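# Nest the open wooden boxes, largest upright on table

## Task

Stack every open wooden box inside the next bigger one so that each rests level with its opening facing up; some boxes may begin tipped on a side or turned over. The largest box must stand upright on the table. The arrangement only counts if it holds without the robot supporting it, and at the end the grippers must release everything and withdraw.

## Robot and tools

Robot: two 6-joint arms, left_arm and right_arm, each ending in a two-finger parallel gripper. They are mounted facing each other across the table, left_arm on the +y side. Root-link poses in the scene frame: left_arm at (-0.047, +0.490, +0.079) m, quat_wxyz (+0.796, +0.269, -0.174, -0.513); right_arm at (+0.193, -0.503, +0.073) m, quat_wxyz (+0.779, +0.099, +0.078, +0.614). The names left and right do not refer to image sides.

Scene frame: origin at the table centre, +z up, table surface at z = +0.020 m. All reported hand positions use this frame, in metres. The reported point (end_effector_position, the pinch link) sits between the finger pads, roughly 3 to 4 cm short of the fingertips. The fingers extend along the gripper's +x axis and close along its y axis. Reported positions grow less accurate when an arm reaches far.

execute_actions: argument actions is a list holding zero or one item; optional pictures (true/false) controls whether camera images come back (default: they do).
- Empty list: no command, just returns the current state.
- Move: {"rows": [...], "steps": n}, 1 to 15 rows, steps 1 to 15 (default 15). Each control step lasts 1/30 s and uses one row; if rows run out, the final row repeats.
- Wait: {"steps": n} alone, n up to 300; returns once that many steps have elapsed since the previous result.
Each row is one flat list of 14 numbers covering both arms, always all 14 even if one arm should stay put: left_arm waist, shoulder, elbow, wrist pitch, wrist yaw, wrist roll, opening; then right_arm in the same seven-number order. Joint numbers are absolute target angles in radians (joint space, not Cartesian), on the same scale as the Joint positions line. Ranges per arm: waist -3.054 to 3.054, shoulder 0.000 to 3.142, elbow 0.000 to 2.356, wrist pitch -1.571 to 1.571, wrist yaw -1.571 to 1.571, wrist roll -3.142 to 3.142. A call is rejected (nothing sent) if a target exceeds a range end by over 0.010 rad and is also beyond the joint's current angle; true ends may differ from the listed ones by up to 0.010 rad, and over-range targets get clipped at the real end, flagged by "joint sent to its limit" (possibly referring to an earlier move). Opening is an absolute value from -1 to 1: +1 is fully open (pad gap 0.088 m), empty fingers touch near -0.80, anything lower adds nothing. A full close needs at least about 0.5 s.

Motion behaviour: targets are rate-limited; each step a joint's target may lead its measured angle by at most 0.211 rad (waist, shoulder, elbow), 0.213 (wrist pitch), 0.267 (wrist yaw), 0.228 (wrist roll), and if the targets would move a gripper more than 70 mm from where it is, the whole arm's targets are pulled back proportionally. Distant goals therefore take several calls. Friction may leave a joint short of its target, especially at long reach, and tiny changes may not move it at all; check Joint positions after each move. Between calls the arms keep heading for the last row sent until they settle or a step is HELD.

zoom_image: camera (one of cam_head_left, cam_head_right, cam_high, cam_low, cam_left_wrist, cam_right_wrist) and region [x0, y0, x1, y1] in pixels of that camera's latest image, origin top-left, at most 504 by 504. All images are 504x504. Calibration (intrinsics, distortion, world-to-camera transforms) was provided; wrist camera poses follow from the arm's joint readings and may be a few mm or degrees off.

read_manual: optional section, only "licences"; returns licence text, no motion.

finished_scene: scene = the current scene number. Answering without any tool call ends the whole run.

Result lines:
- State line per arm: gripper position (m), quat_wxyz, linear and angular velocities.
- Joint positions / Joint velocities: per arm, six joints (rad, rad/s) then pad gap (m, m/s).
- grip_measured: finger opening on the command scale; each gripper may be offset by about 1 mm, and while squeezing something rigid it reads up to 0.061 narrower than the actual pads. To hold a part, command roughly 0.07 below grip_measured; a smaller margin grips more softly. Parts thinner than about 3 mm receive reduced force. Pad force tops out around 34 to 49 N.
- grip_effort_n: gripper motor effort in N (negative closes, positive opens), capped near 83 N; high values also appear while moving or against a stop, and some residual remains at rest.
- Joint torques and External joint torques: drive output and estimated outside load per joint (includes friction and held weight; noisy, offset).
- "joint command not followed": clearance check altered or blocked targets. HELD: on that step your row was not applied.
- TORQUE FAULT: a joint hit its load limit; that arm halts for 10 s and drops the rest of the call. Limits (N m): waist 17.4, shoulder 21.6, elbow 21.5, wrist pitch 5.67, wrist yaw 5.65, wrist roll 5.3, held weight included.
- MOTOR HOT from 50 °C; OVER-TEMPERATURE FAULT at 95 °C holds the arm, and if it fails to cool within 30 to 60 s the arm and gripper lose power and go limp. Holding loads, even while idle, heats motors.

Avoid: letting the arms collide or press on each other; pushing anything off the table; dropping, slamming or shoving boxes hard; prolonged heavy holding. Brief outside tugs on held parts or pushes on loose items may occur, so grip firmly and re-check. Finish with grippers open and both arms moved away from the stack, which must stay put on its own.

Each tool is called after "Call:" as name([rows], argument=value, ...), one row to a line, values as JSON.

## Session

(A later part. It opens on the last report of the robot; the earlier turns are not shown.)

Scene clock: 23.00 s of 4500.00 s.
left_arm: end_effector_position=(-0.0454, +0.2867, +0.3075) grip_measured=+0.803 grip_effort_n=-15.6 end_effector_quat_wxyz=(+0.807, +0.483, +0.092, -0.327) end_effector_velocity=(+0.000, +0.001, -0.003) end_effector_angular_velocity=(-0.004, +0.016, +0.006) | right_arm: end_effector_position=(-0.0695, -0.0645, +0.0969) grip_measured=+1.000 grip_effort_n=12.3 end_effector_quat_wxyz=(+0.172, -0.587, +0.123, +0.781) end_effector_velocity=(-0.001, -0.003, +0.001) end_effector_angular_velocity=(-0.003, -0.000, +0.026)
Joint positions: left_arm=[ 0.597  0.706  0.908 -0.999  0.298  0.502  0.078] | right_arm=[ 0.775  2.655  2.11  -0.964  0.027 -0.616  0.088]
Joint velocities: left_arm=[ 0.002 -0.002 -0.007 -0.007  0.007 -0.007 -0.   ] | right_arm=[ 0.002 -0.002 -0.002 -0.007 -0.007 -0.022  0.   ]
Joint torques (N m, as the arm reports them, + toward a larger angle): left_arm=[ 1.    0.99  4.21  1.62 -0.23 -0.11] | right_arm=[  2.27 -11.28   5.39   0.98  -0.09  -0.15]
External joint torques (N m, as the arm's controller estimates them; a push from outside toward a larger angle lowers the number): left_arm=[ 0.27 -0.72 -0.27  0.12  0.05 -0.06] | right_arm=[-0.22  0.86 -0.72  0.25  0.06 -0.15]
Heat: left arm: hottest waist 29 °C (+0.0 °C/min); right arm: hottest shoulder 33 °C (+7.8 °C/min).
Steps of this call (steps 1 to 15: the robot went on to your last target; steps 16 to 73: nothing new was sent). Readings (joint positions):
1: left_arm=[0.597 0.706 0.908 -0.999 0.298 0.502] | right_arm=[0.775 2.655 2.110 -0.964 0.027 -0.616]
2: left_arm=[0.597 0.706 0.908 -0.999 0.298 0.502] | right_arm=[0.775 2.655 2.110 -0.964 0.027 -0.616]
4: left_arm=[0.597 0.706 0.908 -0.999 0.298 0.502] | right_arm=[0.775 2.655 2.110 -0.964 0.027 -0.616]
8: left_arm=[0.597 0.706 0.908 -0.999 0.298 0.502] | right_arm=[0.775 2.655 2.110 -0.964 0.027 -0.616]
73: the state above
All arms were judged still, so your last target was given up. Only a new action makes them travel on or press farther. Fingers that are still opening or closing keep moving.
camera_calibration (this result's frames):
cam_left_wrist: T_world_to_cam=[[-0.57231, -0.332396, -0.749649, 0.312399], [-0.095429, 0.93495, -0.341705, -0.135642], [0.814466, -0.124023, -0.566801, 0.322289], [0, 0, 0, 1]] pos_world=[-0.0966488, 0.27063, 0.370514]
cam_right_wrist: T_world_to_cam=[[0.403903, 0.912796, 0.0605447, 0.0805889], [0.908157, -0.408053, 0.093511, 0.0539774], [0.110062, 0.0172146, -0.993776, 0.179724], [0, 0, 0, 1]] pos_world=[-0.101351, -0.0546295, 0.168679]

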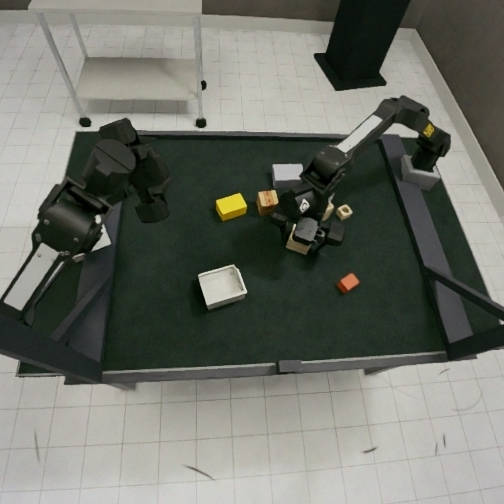

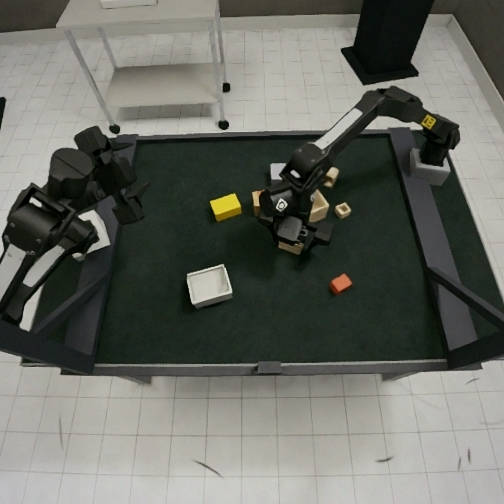

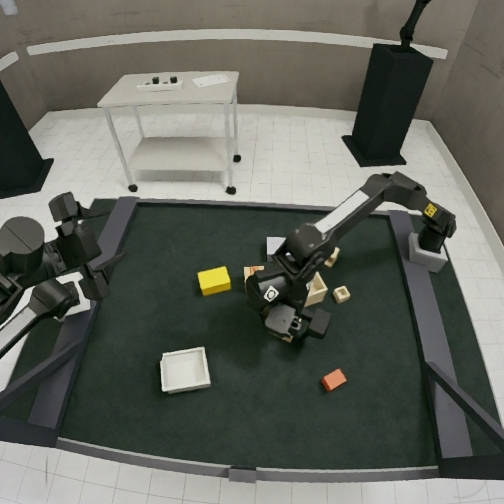

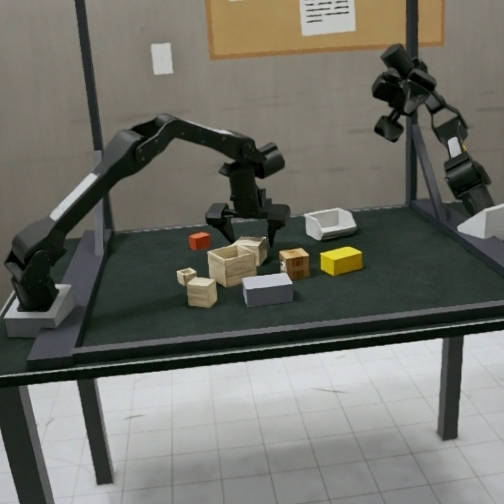

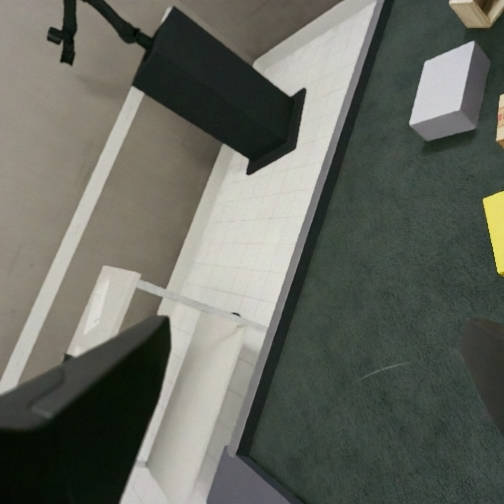

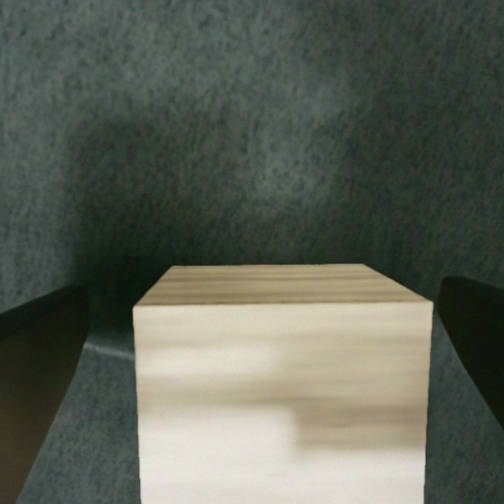

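Call:
execute_actions([
  {"rows":[[0.6,0.7,0.9,-1.0,0.3,0.5,0.8,0.765,2.68,2.09,-0.93,0.03,-0.63,0.9],[0.6,0.7,0.9,-1.0,0.3,0.5,0.8,0.765,2.68,2.09,-0.93,0.03,-0.63,0.8],[0.6,0.7,0.9,-1.0,0.3,0.5,0.8,0.765,2.68,2.09,-0.93,0.03,-0.63,0.7],[0.6,0.7,0.9,-1.0,0.3,0.5,0.8,0.765,2.68,2.09,-0.93,0.03,-0.63,0.6],[0.6,0.7,0.9,-1.0,0.3,0.5,0.8,0.765,2.68,2.09,-0.93,0.03,-0.63,0.5],[0.6,0.7,0.9,-1.0,0.3,0.5,0.8,0.765,2.68,2.09,-0.93,0.03,-0.63,0.4],[0.6,0.7,0.9,-1.0,0.3,0.5,0.8,0.765,2.68,2.09,-0.93,0.03,-0.63,0.3]]},
])

Call:
zoom_image(camera="cam_low", region=[160,180,320,320])

Scene clock: 24.47 s of 4500.00 s.
left_arm: end_effector_position=(-0.0454, +0.2867, +0.3075) grip_measured=+0.803 grip_effort_n=-15.6 end_effector_quat_wxyz=(+0.807, +0.483, +0.092, -0.327) end_effector_velocity=(+0.000, +0.002, -0.002) end_effector_angular_velocity=(+0.011, -0.001, +0.004) | right_arm: end_effector_position=(-0.0691, -0.0586, +0.0946) grip_measured=+0.394 grip_effort_n=-83.5 end_effector_quat_wxyz=(+0.178, -0.581, +0.116, +0.786) end_effector_velocity=(+0.001, -0.000, +0.002) end_effector_angular_velocity=(-0.000, +0.002, +0.021)
Joint positions: left_arm=[ 0.597  0.706  0.908 -0.999  0.298  0.502  0.078] | right_arm=[ 0.768  2.657  2.102 -0.931  0.027 -0.625  0.058]
Joint velocities: left_arm=[-0.002 -0.002 -0.002 -0.007 -0.007  0.007 -0.   ] | right_arm=[-0.002 -0.002  0.002 -0.007 -0.007 -0.022  0.   ]
Joint torques (N m, as the arm reports them, + toward a larger angle): left_arm=[ 0.97  1.04  4.21  1.62 -0.23 -0.1 ] | right_arm=[  2.08 -10.19   4.94   1.02  -0.05  -0.09]
External joint torques (N m, as the arm's controller estimates them; a push from outside toward a larger angle lowers the number): left_arm=[ 0.24 -0.67 -0.29  0.11  0.04 -0.07] | right_arm=[-0.33  2.06 -1.24  0.25  0.1  -0.1 ]
Heat: left arm: hottest waist 29 °C (+0.0 °C/min); right arm: hottest shoulder 33 °C (+7.4 °C/min).
Steps of this call (steps 1 to 29: nothing new was sent; steps 30 to 44: all 15 steps of this action). Readings (joint positions):
30: left_arm=[0.597 0.706 0.908 -0.999 0.298 0.502] | right_arm=[0.775 2.655 2.109 -0.961 0.027 -0.617]
31: left_arm=[0.597 0.706 0.908 -0.999 0.298 0.502] | right_arm=[0.774 2.655 2.106 -0.950 0.027 -0.620]
33: left_arm=[0.597 0.706 0.908 -0.999 0.298 0.502] | right_arm=[0.772 2.656 2.104 -0.939 0.027 -0.623]
37: left_arm=[0.597 0.706 0.908 -0.999 0.298 0.502] | right_arm=[0.768 2.657 2.102 -0.934 0.027 -0.625]
44: the state above
camera_calibration (this result's frames):
cam_left_wrist: T_world_to_cam=[[-0.57231, -0.332396, -0.749649, 0.312399], [-0.095429, 0.93495, -0.341705, -0.135642], [0.814466, -0.124023, -0.566801, 0.322289], [0, 0, 0, 1]] pos_world=[-0.0966488, 0.27063, 0.370514]
cam_right_wrist: T_world_to_cam=[[0.406279, 0.910682, 0.0748048, 0.0738702], [0.908327, -0.411418, 0.075344, 0.0578368], [0.0993904, 0.0373365, -0.994348, 0.177831], [0, 0, 0, 1]] pos_world=[-0.100221, -0.0501167, 0.166942]

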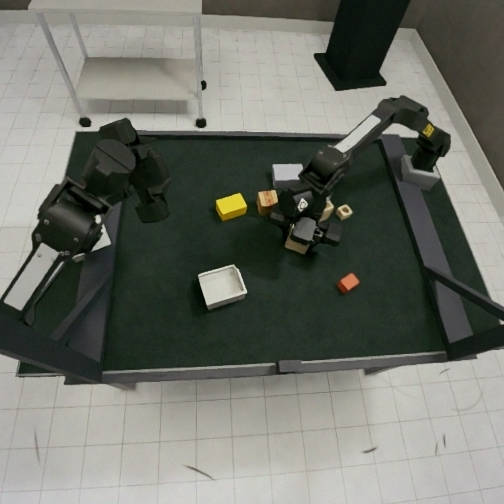

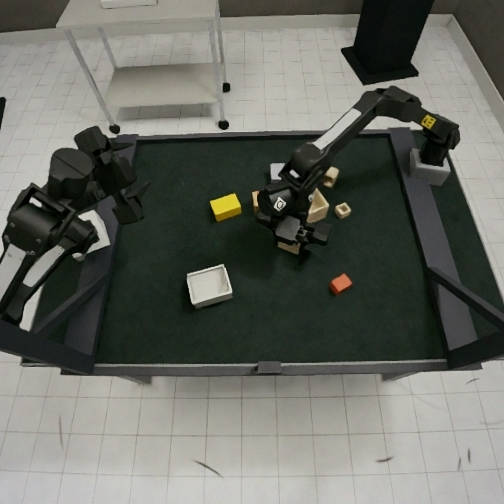

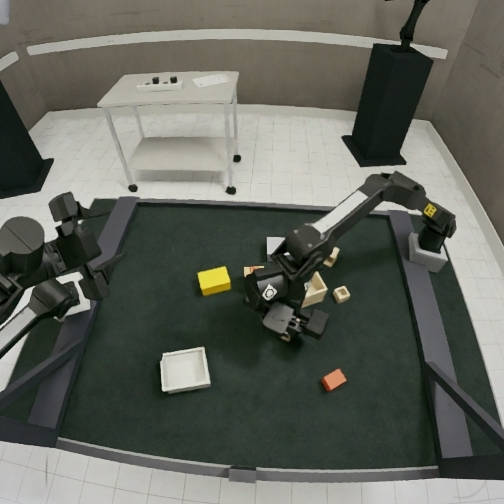

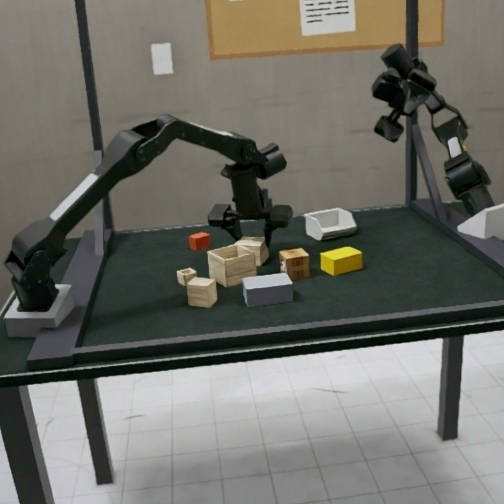

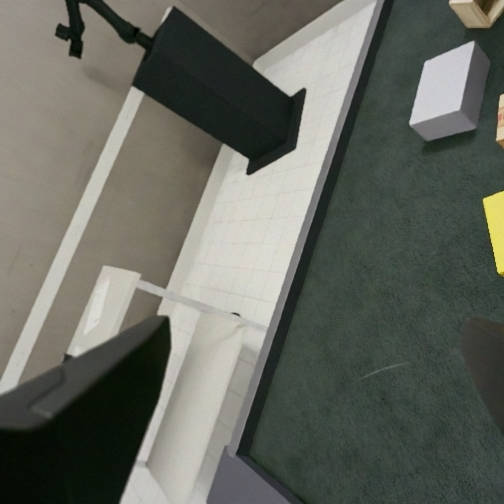

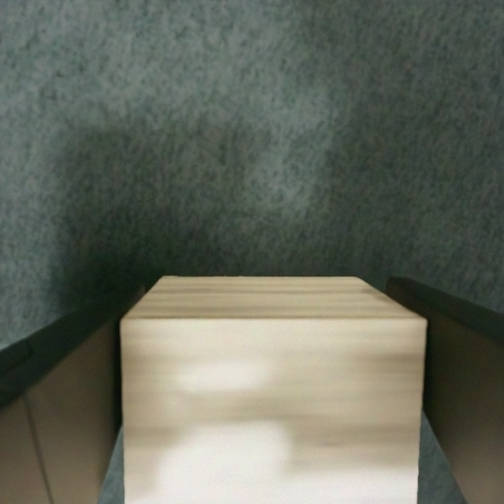

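Region (160, 180, 320, 320) of cam_low's 504x504 image, scaled by 3.150, with more detail than that image has; it fills the top 441 rows of this view, and the rest is white.

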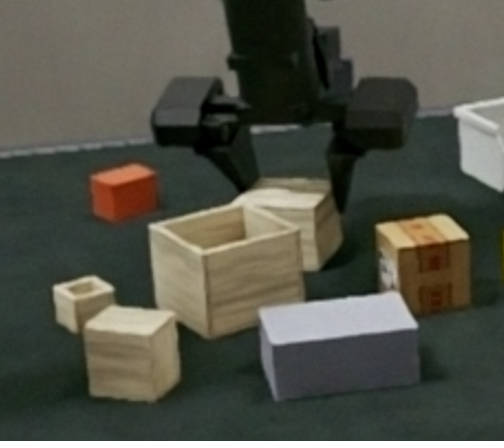

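Call:
execute_actions([
  {"rows":[[0.6,0.7,0.9,-1.0,0.3,0.5,0.8,0.77,2.65,2.11,-0.95,0.03,-0.62,0.3],[0.6,0.7,0.9,-1.0,0.3,0.5,0.8,0.77,2.63,2.115,-0.96,0.03,-0.62,0.3],[0.6,0.7,0.9,-1.0,0.3,0.5,0.8,0.775,2.61,2.12,-0.97,0.03,-0.62,0.3],[0.6,0.7,0.9,-1.0,0.3,0.5,0.8,0.78,2.59,2.125,-0.98,0.03,-0.62,0.3],[0.6,0.7,0.9,-1.0,0.3,0.5,0.8,0.785,2.57,2.13,-0.99,0.03,-0.62,0.3],[0.6,0.7,0.9,-1.0,0.3,0.5,0.8,0.79,2.55,2.13,-1.0,0.03,-0.62,0.3],[0.6,0.7,0.9,-1.0,0.3,0.5,0.8,0.79,2.53,2.12,-1.0,0.03,-0.62,0.3],[0.6,0.7,0.9,-1.0,0.3,0.5,0.8,0.8,2.5,2.1,-1.0,0.03,-0.62,0.3],[0.6,0.7,0.9,-1.0,0.3,0.5,0.8,0.81,2.47,2.07,-0.98,0.03,-0.61,0.3],[0.6,0.7,0.9,-1.0,0.3,0.5,0.8,0.82,2.44,2.04,-0.95,0.03,-0.6,0.3],[0.6,0.7,0.9,-1.0,0.3,0.5,0.8,0.83,2.41,2.0,-0.91,0.03,-0.59,0.3],[0.6,0.7,0.9,-1.0,0.3,0.5,0.8,0.84,2.38,1.96,-0.87,0.03,-0.58,0.3],[0.6,0.7,0.9,-1.0,0.3,0.5,0.8,0.85,2.35,1.92,-0.83,0.03,-0.57,0.3],[0.6,0.7,0.9,-1.0,0.3,0.5,0.8,0.86,2.32,1.88,-0.79,0.03,-0.56,0.3],[0.6,0.7,0.9,-1.0,0.3,0.5,0.8,0.87,2.3,1.84,-0.75,0.03,-0.55,0.3]]},
], pictures=false)

Call:
execute_actions([
  {"rows":[[0.6,0.7,0.9,-1.0,0.3,0.5,0.8,0.88,2.29,1.8,-0.69,0.03,-0.53,0.3],[0.6,0.7,0.9,-1.0,0.3,0.5,0.8,0.89,2.28,1.76,-0.62,0.03,-0.51,0.3],[0.6,0.7,0.9,-1.0,0.3,0.5,0.8,0.9,2.27,1.72,-0.55,0.03,-0.49,0.3],[0.6,0.7,0.9,-1.0,0.3,0.5,0.8,0.91,2.26,1.68,-0.48,0.03,-0.47,0.3],[0.6,0.7,0.9,-1.0,0.3,0.5,0.8,0.92,2.25,1.64,-0.41,0.03,-0.45,0.3],[0.6,0.7,0.9,-1.0,0.3,0.5,0.8,0.935,2.24,1.6,-0.34,0.03,-0.43,0.3],[0.6,0.7,0.9,-1.0,0.3,0.5,0.8,0.95,2.23,1.56,-0.27,0.03,-0.41,0.3],[0.6,0.7,0.9,-1.0,0.3,0.5,0.8,0.965,2.22,1.52,-0.2,0.03,-0.39,0.3],[0.6,0.7,0.9,-1.0,0.3,0.5,0.8,0.98,2.21,1.48,-0.13,0.03,-0.37,0.3],[0.6,0.7,0.9,-1.0,0.3,0.5,0.8,0.995,2.2,1.44,-0.06,0.02,-0.35,0.3],[0.6,0.7,0.9,-1.0,0.3,0.5,0.8,1.01,2.2,1.4,0.01,0.02,-0.33,0.3],[0.6,0.7,0.9,-1.0,0.3,0.5,0.8,1.025,2.2,1.36,0.08,0.02,-0.31,0.3],[0.6,0.7,0.9,-1.0,0.3,0.5,0.8,1.04,2.2,1.32,0.15,0.01,-0.29,0.3],[0.6,0.7,0.9,-1.0,0.3,0.5,0.8,1.055,2.2,1.28,0.22,0.01,-0.27,0.3],[0.6,0.7,0.9,-1.0,0.3,0.5,0.8,1.07,2.2,1.24,0.29,0.01,-0.25,0.3]]},
], pictures=false)

Call:
execute_actions([
  {"rows":[[0.6,0.7,0.9,-1.0,0.3,0.5,0.8,1.085,2.2,1.2,0.35,0,-0.23,0.3],[0.6,0.7,0.9,-1.0,0.3,0.5,0.8,1.1,2.2,1.16,0.41,0,-0.21,0.3],[0.6,0.7,0.9,-1.0,0.3,0.5,0.8,1.115,2.2,1.12,0.47,0,-0.19,0.3],[0.6,0.7,0.9,-1.0,0.3,0.5,0.8,1.13,2.2,1.08,0.53,0,-0.17,0.3],[0.6,0.7,0.9,-1.0,0.3,0.5,0.8,1.145,2.2,1.04,0.59,0,-0.15,0.3],[0.6,0.7,0.9,-1.0,0.3,0.5,0.8,1.16,2.2,1.0,0.65,0,-0.13,0.3],[0.6,0.7,0.9,-1.0,0.3,0.5,0.8,1.175,2.2,0.96,0.71,0,-0.11,0.3],[0.6,0.7,0.9,-1.0,0.3,0.5,0.8,1.19,2.2,0.92,0.77,0,-0.09,0.3],[0.6,0.7,0.9,-1.0,0.3,0.5,0.8,1.205,2.2,0.88,0.83,0,-0.08,0.3],[0.6,0.7,0.9,-1.0,0.3,0.5,0.8,1.22,2.2,0.84,0.89,0,-0.08,0.3],[0.6,0.7,0.9,-1.0,0.3,0.5,0.8,1.235,2.2,0.8,0.95,0,-0.08,0.3],[0.6,0.7,0.9,-1.0,0.3,0.5,0.8,1.25,2.2,0.76,1.01,0,-0.08,0.3],[0.6,0.7,0.9,-1.0,0.3,0.5,0.8,1.25,2.2,0.72,1.07,0,-0.08,0.3],[0.6,0.7,0.9,-1.0,0.3,0.5,0.8,1.25,2.2,0.68,1.13,0,-0.08,0.3],[0.6,0.7,0.9,-1.0,0.3,0.5,0.8,1.25,2.2,0.64,1.19,0,-0.08,0.3]]},
], pictures=false)

Call:
execute_actions([
  {"rows":[[0.6,0.7,0.9,-1.0,0.3,0.5,0.8,1.25,2.22,0.62,1.22,0,-0.08,0.3],[0.6,0.7,0.9,-1.0,0.3,0.5,0.8,1.25,2.24,0.61,1.25,0,-0.08,0.3],[0.6,0.7,0.9,-1.0,0.3,0.5,0.8,1.25,2.26,0.6,1.28,0,-0.08,0.3],[0.6,0.7,0.9,-1.0,0.3,0.5,0.8,1.25,2.28,0.6,1.31,0,-0.08,0.3],[0.6,0.7,0.9,-1.0,0.3,0.5,0.8,1.25,2.3,0.6,1.33,0,-0.08,0.3],[0.6,0.7,0.9,-1.0,0.3,0.5,0.8,1.25,2.32,0.6,1.35,0,-0.08,0.3],[0.6,0.7,0.9,-1.0,0.3,0.5,0.8,1.25,2.34,0.6,1.37,0,-0.08,0.3],[0.6,0.7,0.9,-1.0,0.3,0.5,0.8,1.25,2.36,0.6,1.39,0,-0.08,0.3],[0.6,0.7,0.9,-1.0,0.3,0.5,0.8,1.25,2.38,0.6,1.41,0,-0.08,0.3],[0.6,0.7,0.9,-1.0,0.3,0.5,0.8,1.25,2.4,0.6,1.43,0,-0.08,0.3],[0.6,0.7,0.9,-1.0,0.3,0.5,0.8,1.25,2.42,0.6,1.45,0,-0.08,0.3]]},
])

Call:
zoom_image(camera="cam_low", region=[60,170,260,340])

Scene clock: 32.43 s of 4500.00 s.
left_arm: end_effector_position=(-0.0454, +0.2867, +0.3075) grip_measured=+0.803 grip_effort_n=-15.6 end_effector_quat_wxyz=(+0.807, +0.483, +0.092, -0.327) end_effector_velocity=(-0.000, +0.000, +0.001) end_effector_angular_velocity=(-0.008, -0.010, +0.001) | right_arm: end_effector_position=(-0.0811, -0.0740, +0.2062) grip_measured=+0.394 grip_effort_n=-83.5 end_effector_quat_wxyz=(+0.231, -0.507, +0.056, +0.829) end_effector_velocity=(-0.099, -0.104, +0.243) end_effector_angular_velocity=(+0.728, +0.604, -0.046)
Joint positions: left_arm=[ 0.597  0.706  0.908 -0.999  0.298  0.502  0.078] | right_arm=[ 0.84   2.367  1.953 -0.839  0.028 -0.578  0.058]
Joint velocities: left_arm=[-0.002 -0.007 -0.002  0.007 -0.007 -0.007 -0.   ] | right_arm=[ 0.339 -0.95  -1.053  1.033 -0.007  0.256  0.   ]
Joint torques (N m, as the arm reports them, + toward a larger angle): left_arm=[ 0.98  1.04  4.26  1.62 -0.22 -0.1 ] | right_arm=[  2.28 -10.88   4.18   1.31  -0.07   0.16]
External joint torques (N m, as the arm's controller estimates them; a push from outside toward a larger angle lowers the number): left_arm=[ 0.24 -0.65 -0.26  0.11  0.05 -0.06] | right_arm=[ 0.16 -2.56 -0.98  0.39  0.08  0.16]
Heat: left arm: hottest waist 29 °C (+0.0 °C/min); right arm: hottest shoulder 35 °C (+9.2 °C/min).
Steps of this call (steps 1 to 15: the robot went on to your last target; steps 16 to 90: nothing new was sent; then 4.47 s passed at rest; steps 91 to 105: all 15 steps of this action). Readings (joint positions):
91: left_arm=[0.597 0.706 0.908 -0.999 0.298 0.502] | right_arm=[0.768 2.657 2.102 -0.931 0.027 -0.626]
92: left_arm=[0.597 0.706 0.908 -0.999 0.298 0.502] | right_arm=[0.768 2.657 2.102 -0.936 0.027 -0.626]
94: left_arm=[0.597 0.706 0.908 -0.999 0.298 0.502] | right_arm=[0.768 2.649 2.104 -0.956 0.027 -0.626]
98: left_arm=[0.597 0.706 0.908 -0.999 0.298 0.502] | right_arm=[0.780 2.596 2.104 -0.990 0.028 -0.625]
105: the state above

Scene clock: 32.93 s of 4500.00 s.
left_arm: end_effector_position=(-0.0454, +0.2867, +0.3075) grip_measured=+0.803 grip_effort_n=-15.6 end_effector_quat_wxyz=(+0.807, +0.483, +0.092, -0.327) end_effector_velocity=(-0.000, +0.004, -0.004) end_effector_angular_velocity=(+0.005, +0.017, +0.018) | right_arm: end_effector_position=(-0.1684, -0.1339, +0.1903) grip_measured=+0.394 grip_effort_n=-83.5 end_effector_quat_wxyz=(+0.300, -0.309, +0.031, +0.902) end_effector_velocity=(-0.163, -0.228, -0.061) end_effector_angular_velocity=(+0.215, +0.844, +0.095)
Joint positions: left_arm=[ 0.597  0.706  0.908 -0.999  0.298  0.502  0.078] | right_arm=[ 1.03   2.22   1.351  0.033  0.018 -0.304  0.058]
Joint velocities: left_arm=[-0.002 -0.002 -0.002 -0.022 -0.007 -0.007 -0.   ] | right_arm=[ 0.481 -0.12  -1.155  1.766 -0.081  0.593 -0.   ]
Joint torques (N m, as the arm reports them, + toward a larger angle): left_arm=[ 0.96  1.06  4.23  1.61 -0.22 -0.1 ] | right_arm=[  1.62 -12.11   5.01   2.02  -0.21   0.17]
External joint torques (N m, as the arm's controller estimates them; a push from outside toward a larger angle lowers the number): left_arm=[ 0.23 -0.63 -0.28  0.11  0.06 -0.06] | right_arm=[ 0.35 -2.5  -1.35  0.46 -0.12  0.15]
Heat: left arm: hottest waist 29 °C (+0.0 °C/min); right arm: hottest shoulder 36 °C (+10.9 °C/min).
Steps of this call (steps 1 to 15: all 15 steps of this action). Readings (joint positions):
1: left_arm=[0.597 0.706 0.908 -0.999 0.298 0.502] | right_arm=[0.852 2.338 1.916 -0.800 0.028 -0.566]
2: left_arm=[0.597 0.706 0.908 -0.999 0.298 0.502] | right_arm=[0.863 2.314 1.879 -0.752 0.028 -0.552]
4: left_arm=[0.597 0.706 0.908 -0.999 0.298 0.502] | right_arm=[0.885 2.283 1.802 -0.633 0.028 -0.519]
8: left_arm=[0.597 0.706 0.908 -0.999 0.298 0.502] | right_arm=[0.926 2.256 1.636 -0.391 0.028 -0.443]
15: the state above

Scene clock: 33.43 s of 4500.00 s.
left_arm: end_effector_position=(-0.0454, +0.2867, +0.3075) grip_measured=+0.803 grip_effort_n=-15.6 end_effector_quat_wxyz=(+0.807, +0.483, +0.092, -0.327) end_effector_velocity=(-0.001, +0.002, -0.001) end_effector_angular_velocity=(-0.002, +0.001, +0.009) | right_arm: end_effector_position=(-0.1847, -0.2646, +0.1492) grip_measured=+0.394 grip_effort_n=-83.5 end_effector_quat_wxyz=(+0.256, -0.138, +0.035, +0.956) end_effector_velocity=(+0.143, -0.194, -0.051) end_effector_angular_velocity=(+0.288, +0.466, +0.145)
Joint positions: left_arm=[ 0.597  0.706  0.908 -0.999  0.298  0.502  0.078] | right_arm=[ 1.246  2.213  0.748  0.937 -0.001 -0.089  0.058]
Joint velocities: left_arm=[-0.002 -0.007 -0.002 -0.007 -0.007 -0.007 -0.   ] | right_arm=[ 0.183 -0.002 -1.219  1.751 -0.022  0.037  0.   ]
Joint torques (N m, as the arm reports them, + toward a larger angle): left_arm=[ 0.98  1.06  4.23  1.61 -0.22 -0.11] | right_arm=[ -0.27 -10.14   3.91   2.45   0.     0.21]
External joint torques (N m, as the arm's controller estimates them; a push from outside toward a larger angle lowers the number): left_arm=[ 0.26 -0.6  -0.3   0.11  0.05 -0.07] | right_arm=[ 0.13 -1.85 -1.17  0.55 -0.07  0.19]
Heat: left arm: hottest waist 29 °C (+0.0 °C/min); right arm: hottest shoulder 36 °C (+10.8 °C/min).
Steps of this call (steps 1 to 15: all 15 steps of this action). Readings (joint positions):
1: left_arm=[0.597 0.706 0.908 -0.999 0.298 0.502] | right_arm=[1.046 2.217 1.313 0.094 0.015 -0.284]
2: left_arm=[0.597 0.706 0.908 -0.999 0.298 0.502] | right_arm=[1.062 2.214 1.274 0.154 0.010 -0.264]
4: left_arm=[0.597 0.706 0.908 -0.999 0.298 0.502] | right_arm=[1.093 2.213 1.195 0.276 0.006 -0.224]
8: left_arm=[0.597 0.706 0.908 -0.999 0.298 0.502] | right_arm=[1.153 2.213 1.030 0.514 0.003 -0.145]
15: the state above

Scene clock: 33.93 s of 4500.00 s.
left_arm: end_effector_position=(-0.0454, +0.2867, +0.3075) grip_measured=+0.803 grip_effort_n=-15.6 end_effector_quat_wxyz=(+0.807, +0.483, +0.092, -0.327) end_effector_velocity=(+0.000, +0.002, -0.002) end_effector_angular_velocity=(+0.011, -0.001, +0.004) | right_arm: end_effector_position=(-0.1652, -0.2813, +0.1266) grip_measured=+0.394 grip_effort_n=-83.5 end_effector_quat_wxyz=(+0.263, -0.060, +0.014, +0.963) end_effector_velocity=(+0.009, -0.006, -0.030) end_effector_angular_velocity=(-0.000, -0.015, -0.008)
Joint positions: left_arm=[ 0.597  0.706  0.908 -0.999  0.298  0.502  0.078] | right_arm=[ 1.252  2.402  0.604  1.434 -0.001 -0.084  0.058]
Joint velocities: left_arm=[-0.002 -0.002 -0.002 -0.007 -0.007  0.007 -0.   ] | right_arm=[-0.002  0.12  -0.032  0.139  0.007 -0.007 -0.   ]
Joint torques (N m, as the arm reports them, + toward a larger angle): left_arm=[ 0.96  1.04  4.23  1.62 -0.23 -0.1 ] | right_arm=[ 0.64 -6.89  3.11  2.61  0.    0.12]
External joint torques (N m, as the arm's controller estimates them; a push from outside toward a larger angle lowers the number): left_arm=[ 0.23 -0.65 -0.28  0.11  0.05 -0.06] | right_arm=[-0.02  1.4  -0.61  0.6   0.05  0.11]
Heat: left arm: hottest waist 29 °C (+0.0 °C/min); right arm: hottest shoulder 36 °C (+10.6 °C/min).
Steps of this call (steps 1 to 15: all 15 steps of this action). Readings (joint positions):
1: left_arm=[0.597 0.706 0.908 -0.999 0.298 0.502] | right_arm=[1.251 2.213 0.710 0.997 -0.001 -0.087]
2: left_arm=[0.597 0.706 0.908 -0.999 0.298 0.502] | right_arm=[1.252 2.214 0.676 1.054 -0.001 -0.086]
4: left_arm=[0.597 0.706 0.908 -0.999 0.298 0.502] | right_arm=[1.252 2.231 0.633 1.172 -0.001 -0.085]
8: left_arm=[0.597 0.706 0.908 -0.999 0.298 0.502] | right_arm=[1.252 2.294 0.615 1.323 -0.001 -0.085]
15: the state above
camera_calibration (this result's frames):
cam_left_wrist: T_world_to_cam=[[-0.57231, -0.332396, -0.749649, 0.312399], [-0.095429, 0.93495, -0.341705, -0.135642], [0.814466, -0.124023, -0.566801, 0.322289], [0, 0, 0, 1]] pos_world=[-0.0966488, 0.27063, 0.370514]
cam_right_wrist: T_world_to_cam=[[0.544263, 0.838285, 0.0324973, 0.321063], [0.417218, -0.236869, -0.877395, 0.139624], [-0.72781, 0.491092, -0.478666, 0.153225], [0, 0, 0, 1]] pos_world=[-0.121478, -0.311317, 0.185415]

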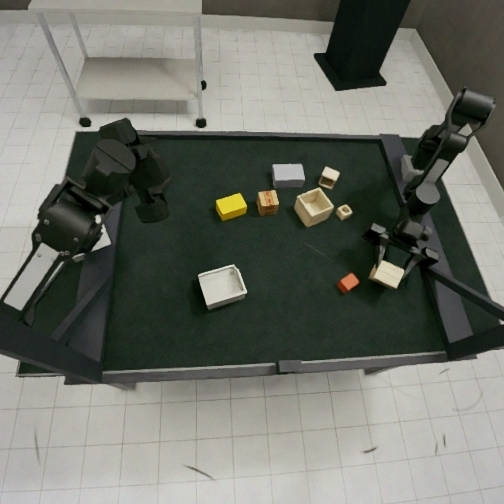

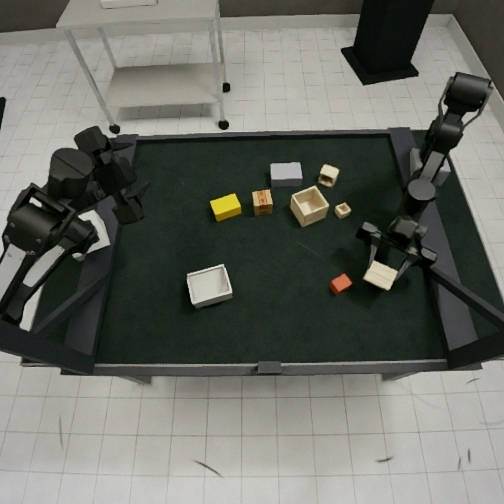

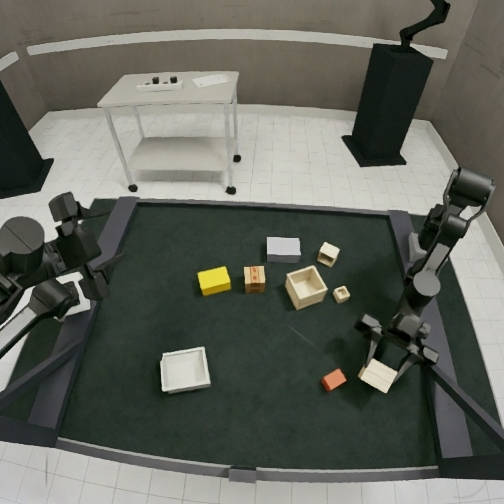

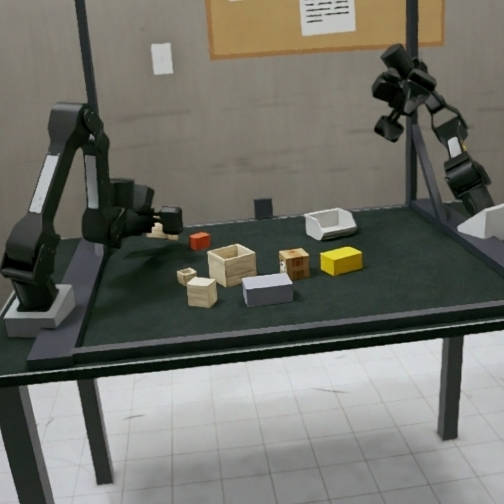

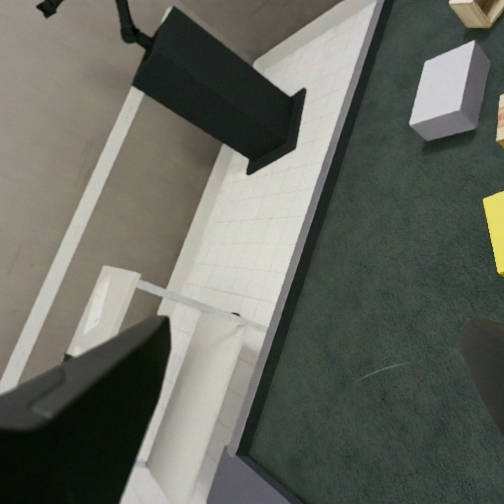

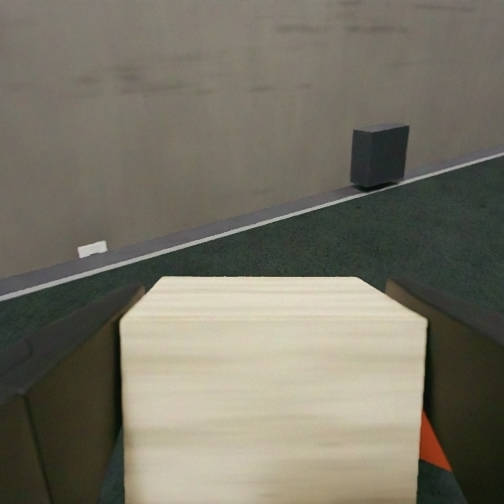

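Region (60, 170, 260, 340) of cam_low's 504x504 image, scaled by 2.520, with more detail than that image has; it fills the top 428 rows of this view, and the rest is white.

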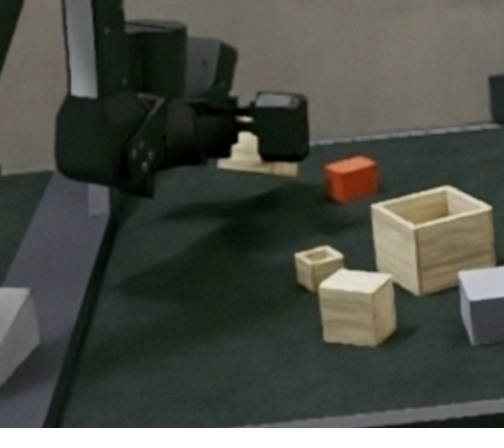

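Call:
execute_actions([
  {"rows":[[0.6,0.7,0.9,-1.0,0.3,0.5,0.8,1.25,2.43,0.6,1.46,0,-0.08,0.3],[0.6,0.7,0.9,-1.0,0.3,0.5,0.8,1.25,2.44,0.6,1.47,0,-0.08,0.3],[0.6,0.7,0.9,-1.0,0.3,0.5,0.8,1.25,2.45,0.6,1.47,0,-0.08,0.3],[0.6,0.7,0.9,-1.0,0.3,0.5,0.8,1.25,2.46,0.6,1.48,0,-0.08,0.3],[0.6,0.7,0.9,-1.0,0.3,0.5,0.8,1.25,2.47,0.6,1.48,0,-0.08,0.3],[0.6,0.7,0.9,-1.0,0.3,0.5,0.8,1.25,2.48,0.6,1.49,0,-0.08,0.3],[0.6,0.7,0.9,-1.0,0.3,0.5,0.8,1.25,2.49,0.6,1.49,0,-0.08,0.3],[0.6,0.7,0.9,-1.0,0.3,0.5,0.8,1.25,2.5,0.6,1.49,0,-0.08,0.3],[0.6,0.7,0.9,-1.0,0.3,0.5,0.8,1.25,2.51,0.6,1.49,0,-0.08,0.3]]},
])

Call:
zoom_image(camera="cam_low", region=[60,170,260,290])

Call:
zoom_image(camera="cam_high", region=[300,280,480,420])

Scene clock: 35.60 s of 4500.00 s.
left_arm: end_effector_position=(-0.0454, +0.2867, +0.3075) grip_measured=+0.803 grip_effort_n=-15.6 end_effector_quat_wxyz=(+0.807, +0.483, +0.092, -0.327) end_effector_velocity=(+0.001, +0.002, -0.002) end_effector_angular_velocity=(-0.010, +0.016, +0.020) | right_arm: end_effector_position=(-0.1626, -0.2853, +0.1002) grip_measured=+0.394 grip_effort_n=-83.5 end_effector_quat_wxyz=(+0.261, -0.076, +0.019, +0.962) end_effector_velocity=(+0.002, +0.001, -0.003) end_effector_angular_velocity=(+0.010, -0.020, +0.005)
Joint positions: left_arm=[ 0.597  0.706  0.908 -0.999  0.298  0.502  0.078] | right_arm=[ 1.252  2.493  0.603  1.49  -0.001 -0.084  0.058]
Joint velocities: left_arm=[-0.002  0.002 -0.002 -0.007 -0.007 -0.022 -0.   ] | right_arm=[-0.007  0.002 -0.002 -0.007 -0.007 -0.022 -0.   ]
Joint torques (N m, as the arm reports them, + toward a larger angle): left_arm=[ 0.98  1.02  4.22  1.61 -0.23 -0.11] | right_arm=[ 0.63 -5.87  2.65  2.16  0.02  0.13]
External joint torques (N m, as the arm's controller estimates them; a push from outside toward a larger angle lowers the number): left_arm=[ 0.25 -0.7  -0.27  0.11  0.05 -0.07] | right_arm=[-0.02  1.81 -0.15  0.3   0.08  0.12]
Heat: left arm: hottest waist 29 °C (+0.0 °C/min); right arm: hottest shoulder 36 °C (+10.1 °C/min).
Steps of this call (steps 1 to 30: the robot went on to your last target; steps 31 to 35: nothing new was sent; steps 36 to 50: all 15 steps of this action). Readings (joint positions):
36: left_arm=[0.597 0.706 0.908 -0.999 0.298 0.502] | right_arm=[1.252 2.407 0.603 1.449 -0.001 -0.084]
37: left_arm=[0.597 0.706 0.908 -0.999 0.298 0.502] | right_arm=[1.252 2.411 0.603 1.455 -0.001 -0.084]
39: left_arm=[0.597 0.706 0.908 -0.999 0.298 0.502] | right_arm=[1.252 2.422 0.603 1.465 -0.001 -0.084]
43: left_arm=[0.597 0.706 0.908 -0.999 0.298 0.502] | right_arm=[1.252 2.461 0.603 1.481 -0.001 -0.084]
50: the state above
camera_calibration (this result's frames):
cam_left_wrist: T_world_to_cam=[[-0.57231, -0.332396, -0.749649, 0.312399], [-0.095429, 0.93495, -0.341705, -0.135642], [0.814466, -0.124023, -0.566801, 0.322289], [0, 0, 0, 1]] pos_world=[-0.0966488, 0.27063, 0.370514]
cam_right_wrist: T_world_to_cam=[[0.540676, 0.840565, 0.033466, 0.323896], [0.443659, -0.251123, -0.860293, 0.112978], [-0.714728, 0.479988, -0.5087, 0.146388], [0, 0, 0, 1]] pos_world=[-0.120619, -0.314149, 0.160823]

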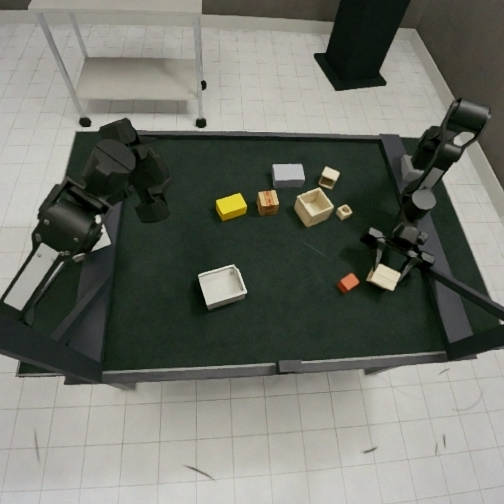

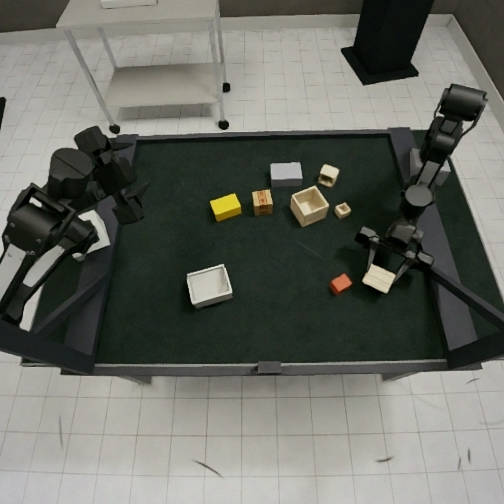

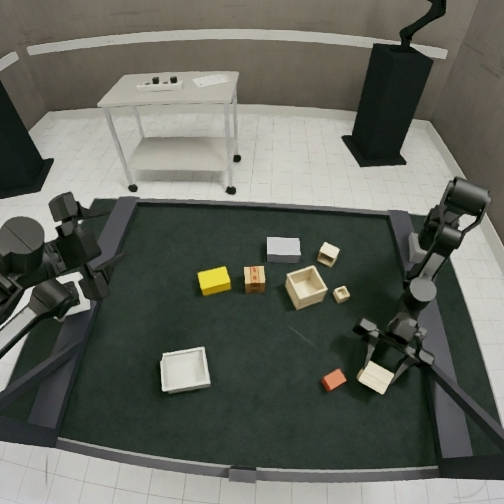

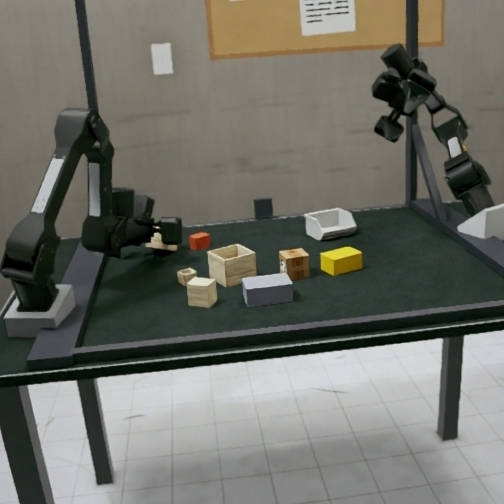

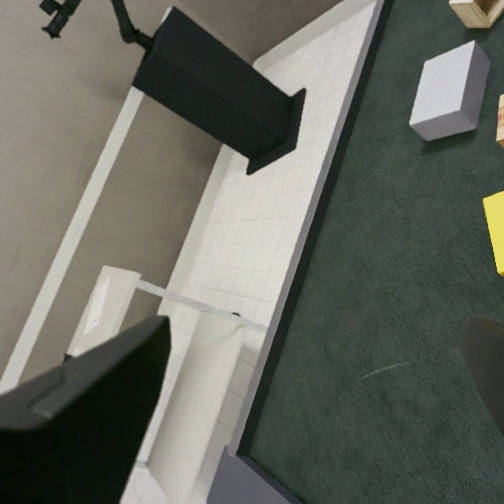

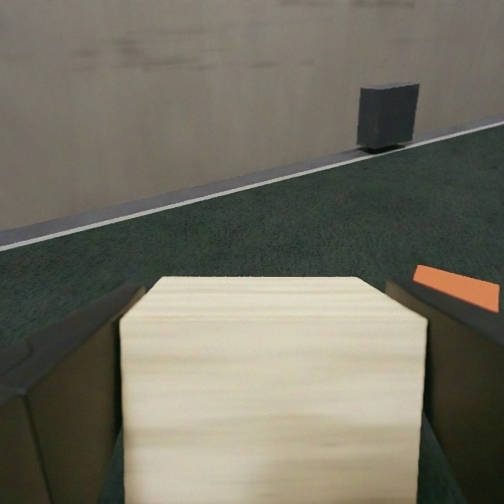

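Region (60, 170, 260, 290) of cam_low's 504x504 image, scaled by 2.520, with more detail than that image has; it fills the top 302 rows of this view, and the rest is white.

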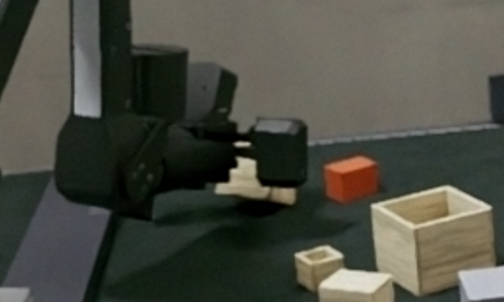

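Region (300, 280, 480, 420) of cam_high's 504x504 image, scaled by 2.800, with more detail than that image has.

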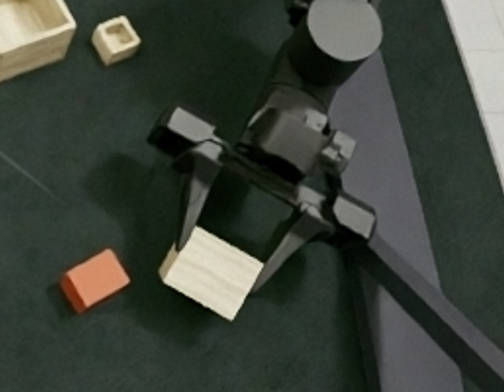

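Call:
execute_actions([
  {"rows":[[0.6,0.7,0.9,-1.0,0.3,0.5,0.8,1.24,2.51,0.6,1.49,0,-0.08,0.3],[0.6,0.7,0.9,-1.0,0.3,0.5,0.8,1.23,2.515,0.6,1.49,0,-0.08,0.3],[0.6,0.7,0.9,-1.0,0.3,0.5,0.8,1.22,2.52,0.6,1.5,0,-0.08,0.3],[0.6,0.7,0.9,-1.0,0.3,0.5,0.8,1.22,2.525,0.6,1.5,0,-0.08,0.3],[0.6,0.7,0.9,-1.0,0.3,0.5,0.8,1.22,2.53,0.6,1.5,0,-0.08,0.3],[0.6,0.7,0.9,-1.0,0.3,0.5,0.8,1.22,2.535,0.6,1.5,0,-0.08,0.3],[0.6,0.7,0.9,-1.0,0.3,0.5,0.8,1.22,2.54,0.6,1.5,0,-0.08,0.3],[0.6,0.7,0.9,-1.0,0.3,0.5,0.8,1.22,2.545,0.6,1.5,0,-0.08,0.3]]},
])

Call:
zoom_image(camera="cam_low", region=[60,170,260,290])

Scene clock: 37.47 s of 4500.00 s.
left_arm: end_effector_position=(-0.0454, +0.2867, +0.3075) grip_measured=+0.803 grip_effort_n=-15.6 end_effector_quat_wxyz=(+0.807, +0.483, +0.092, -0.327) end_effector_velocity=(+0.001, +0.002, -0.002) end_effector_angular_velocity=(+0.001, +0.009, +0.013) | right_arm: end_effector_position=(-0.1578, -0.2782, +0.0971) grip_measured=+0.394 grip_effort_n=-83.5 end_effector_quat_wxyz=(+0.270, -0.073, +0.021, +0.960) end_effector_velocity=(+0.002, +0.001, -0.003) end_effector_angular_velocity=(-0.003, -0.013, +0.002)
Joint positions: left_arm=[ 0.597  0.706  0.908 -0.999  0.298  0.502  0.078] | right_arm=[ 1.229  2.511  0.604  1.514 -0.005 -0.084  0.058]
Joint velocities: left_arm=[-0.002  0.002 -0.002 -0.007 -0.007 -0.007 -0.   ] | right_arm=[-0.007  0.002 -0.002 -0.007 -0.007 -0.007 -0.   ]
Joint torques (N m, as the arm reports them, + toward a larger angle): left_arm=[ 0.95  1.05  4.22  1.62 -0.21 -0.11] | right_arm=[-0.13 -3.68  2.35  0.89  0.15  0.12]
External joint torques (N m, as the arm's controller estimates them; a push from outside toward a larger angle lowers the number): left_arm=[ 0.22 -0.72 -0.23  0.12  0.06 -0.07] | right_arm=[-0.8   4.03 -0.36 -0.96  0.21  0.11]
Heat: left arm: hottest waist 29 °C (+0.0 °C/min); right arm: hottest shoulder 35 °C (+8.0 °C/min).
Steps of this call (steps 1 to 15: the robot went on to your last target; steps 16 to 41: nothing new was sent; steps 42 to 56: all 15 steps of this action). Readings (joint positions):
42: left_arm=[0.597 0.706 0.908 -0.999 0.298 0.502] | right_arm=[1.251 2.493 0.603 1.490 -0.001 -0.084]
43: left_arm=[0.597 0.706 0.908 -0.999 0.298 0.502] | right_arm=[1.250 2.494 0.603 1.490 -0.001 -0.084]
45: left_arm=[0.597 0.706 0.908 -0.999 0.298 0.502] | right_arm=[1.240 2.497 0.603 1.497 -0.002 -0.084]
49: left_arm=[0.597 0.706 0.908 -0.999 0.298 0.502] | right_arm=[1.229 2.507 0.604 1.510 -0.005 -0.084]
56: the state above
camera_calibration (this result's frames):
cam_left_wrist: T_world_to_cam=[[-0.57231, -0.332396, -0.749649, 0.312399], [-0.095429, 0.93495, -0.341705, -0.135642], [0.814466, -0.124023, -0.566801, 0.322289], [0, 0, 0, 1]] pos_world=[-0.0966488, 0.27063, 0.370514]
cam_right_wrist: T_world_to_cam=[[0.556749, 0.830232, 0.0272886, 0.315644], [0.432144, -0.261425, -0.863081, 0.105598], [-0.709424, 0.492312, -0.504328, 0.148694], [0, 0, 0, 1]] pos_world=[-0.115881, -0.307656, 0.157517]

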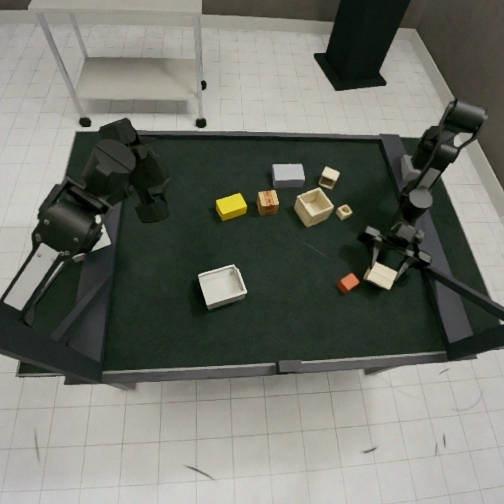

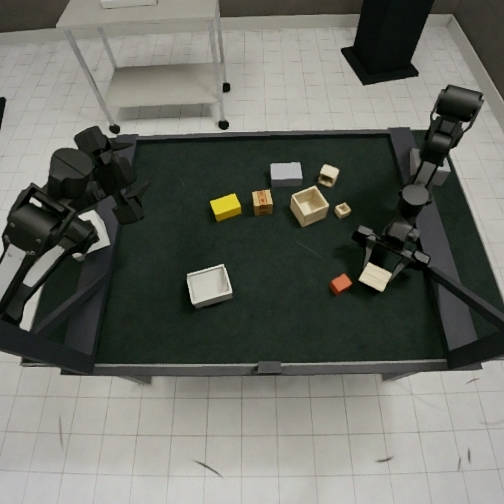

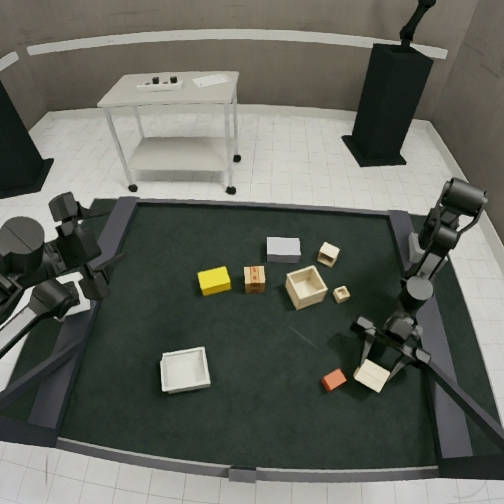

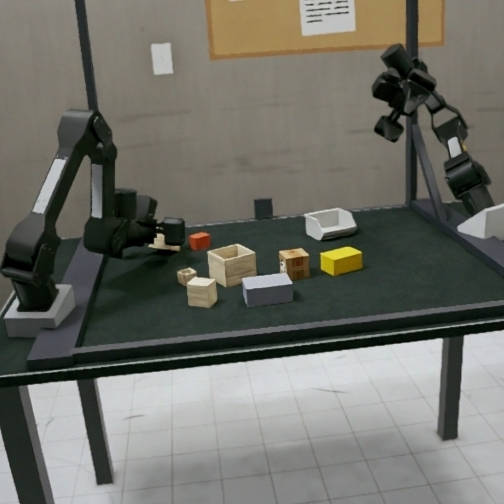

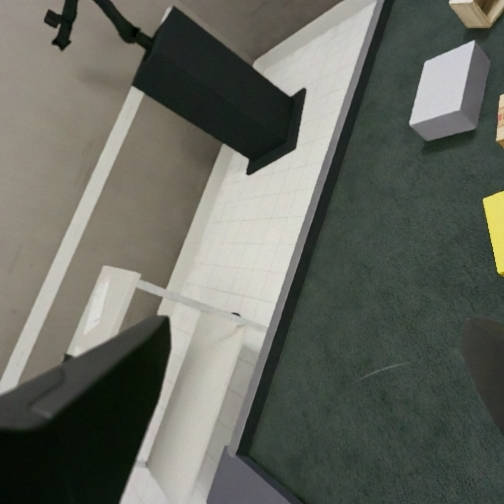

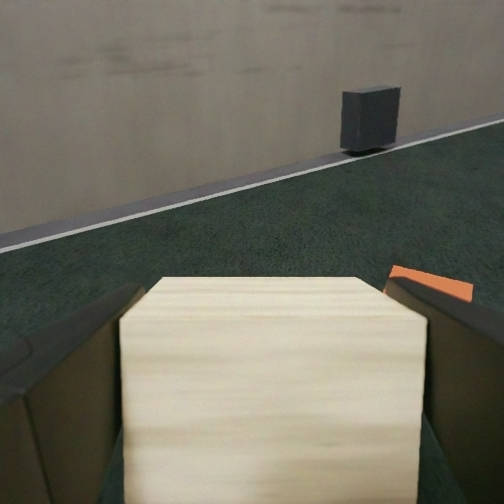

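Region (60, 170, 260, 290) of cam_low's 504x504 image, scaled by 2.520, with more detail than that image has; it fills the top 302 rows of this view, and the rest is white.

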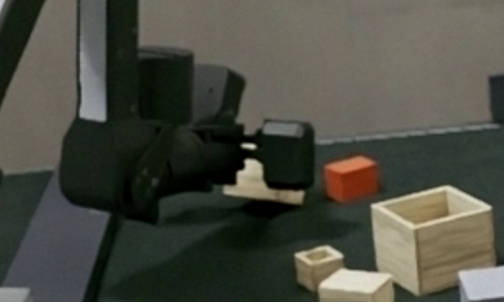

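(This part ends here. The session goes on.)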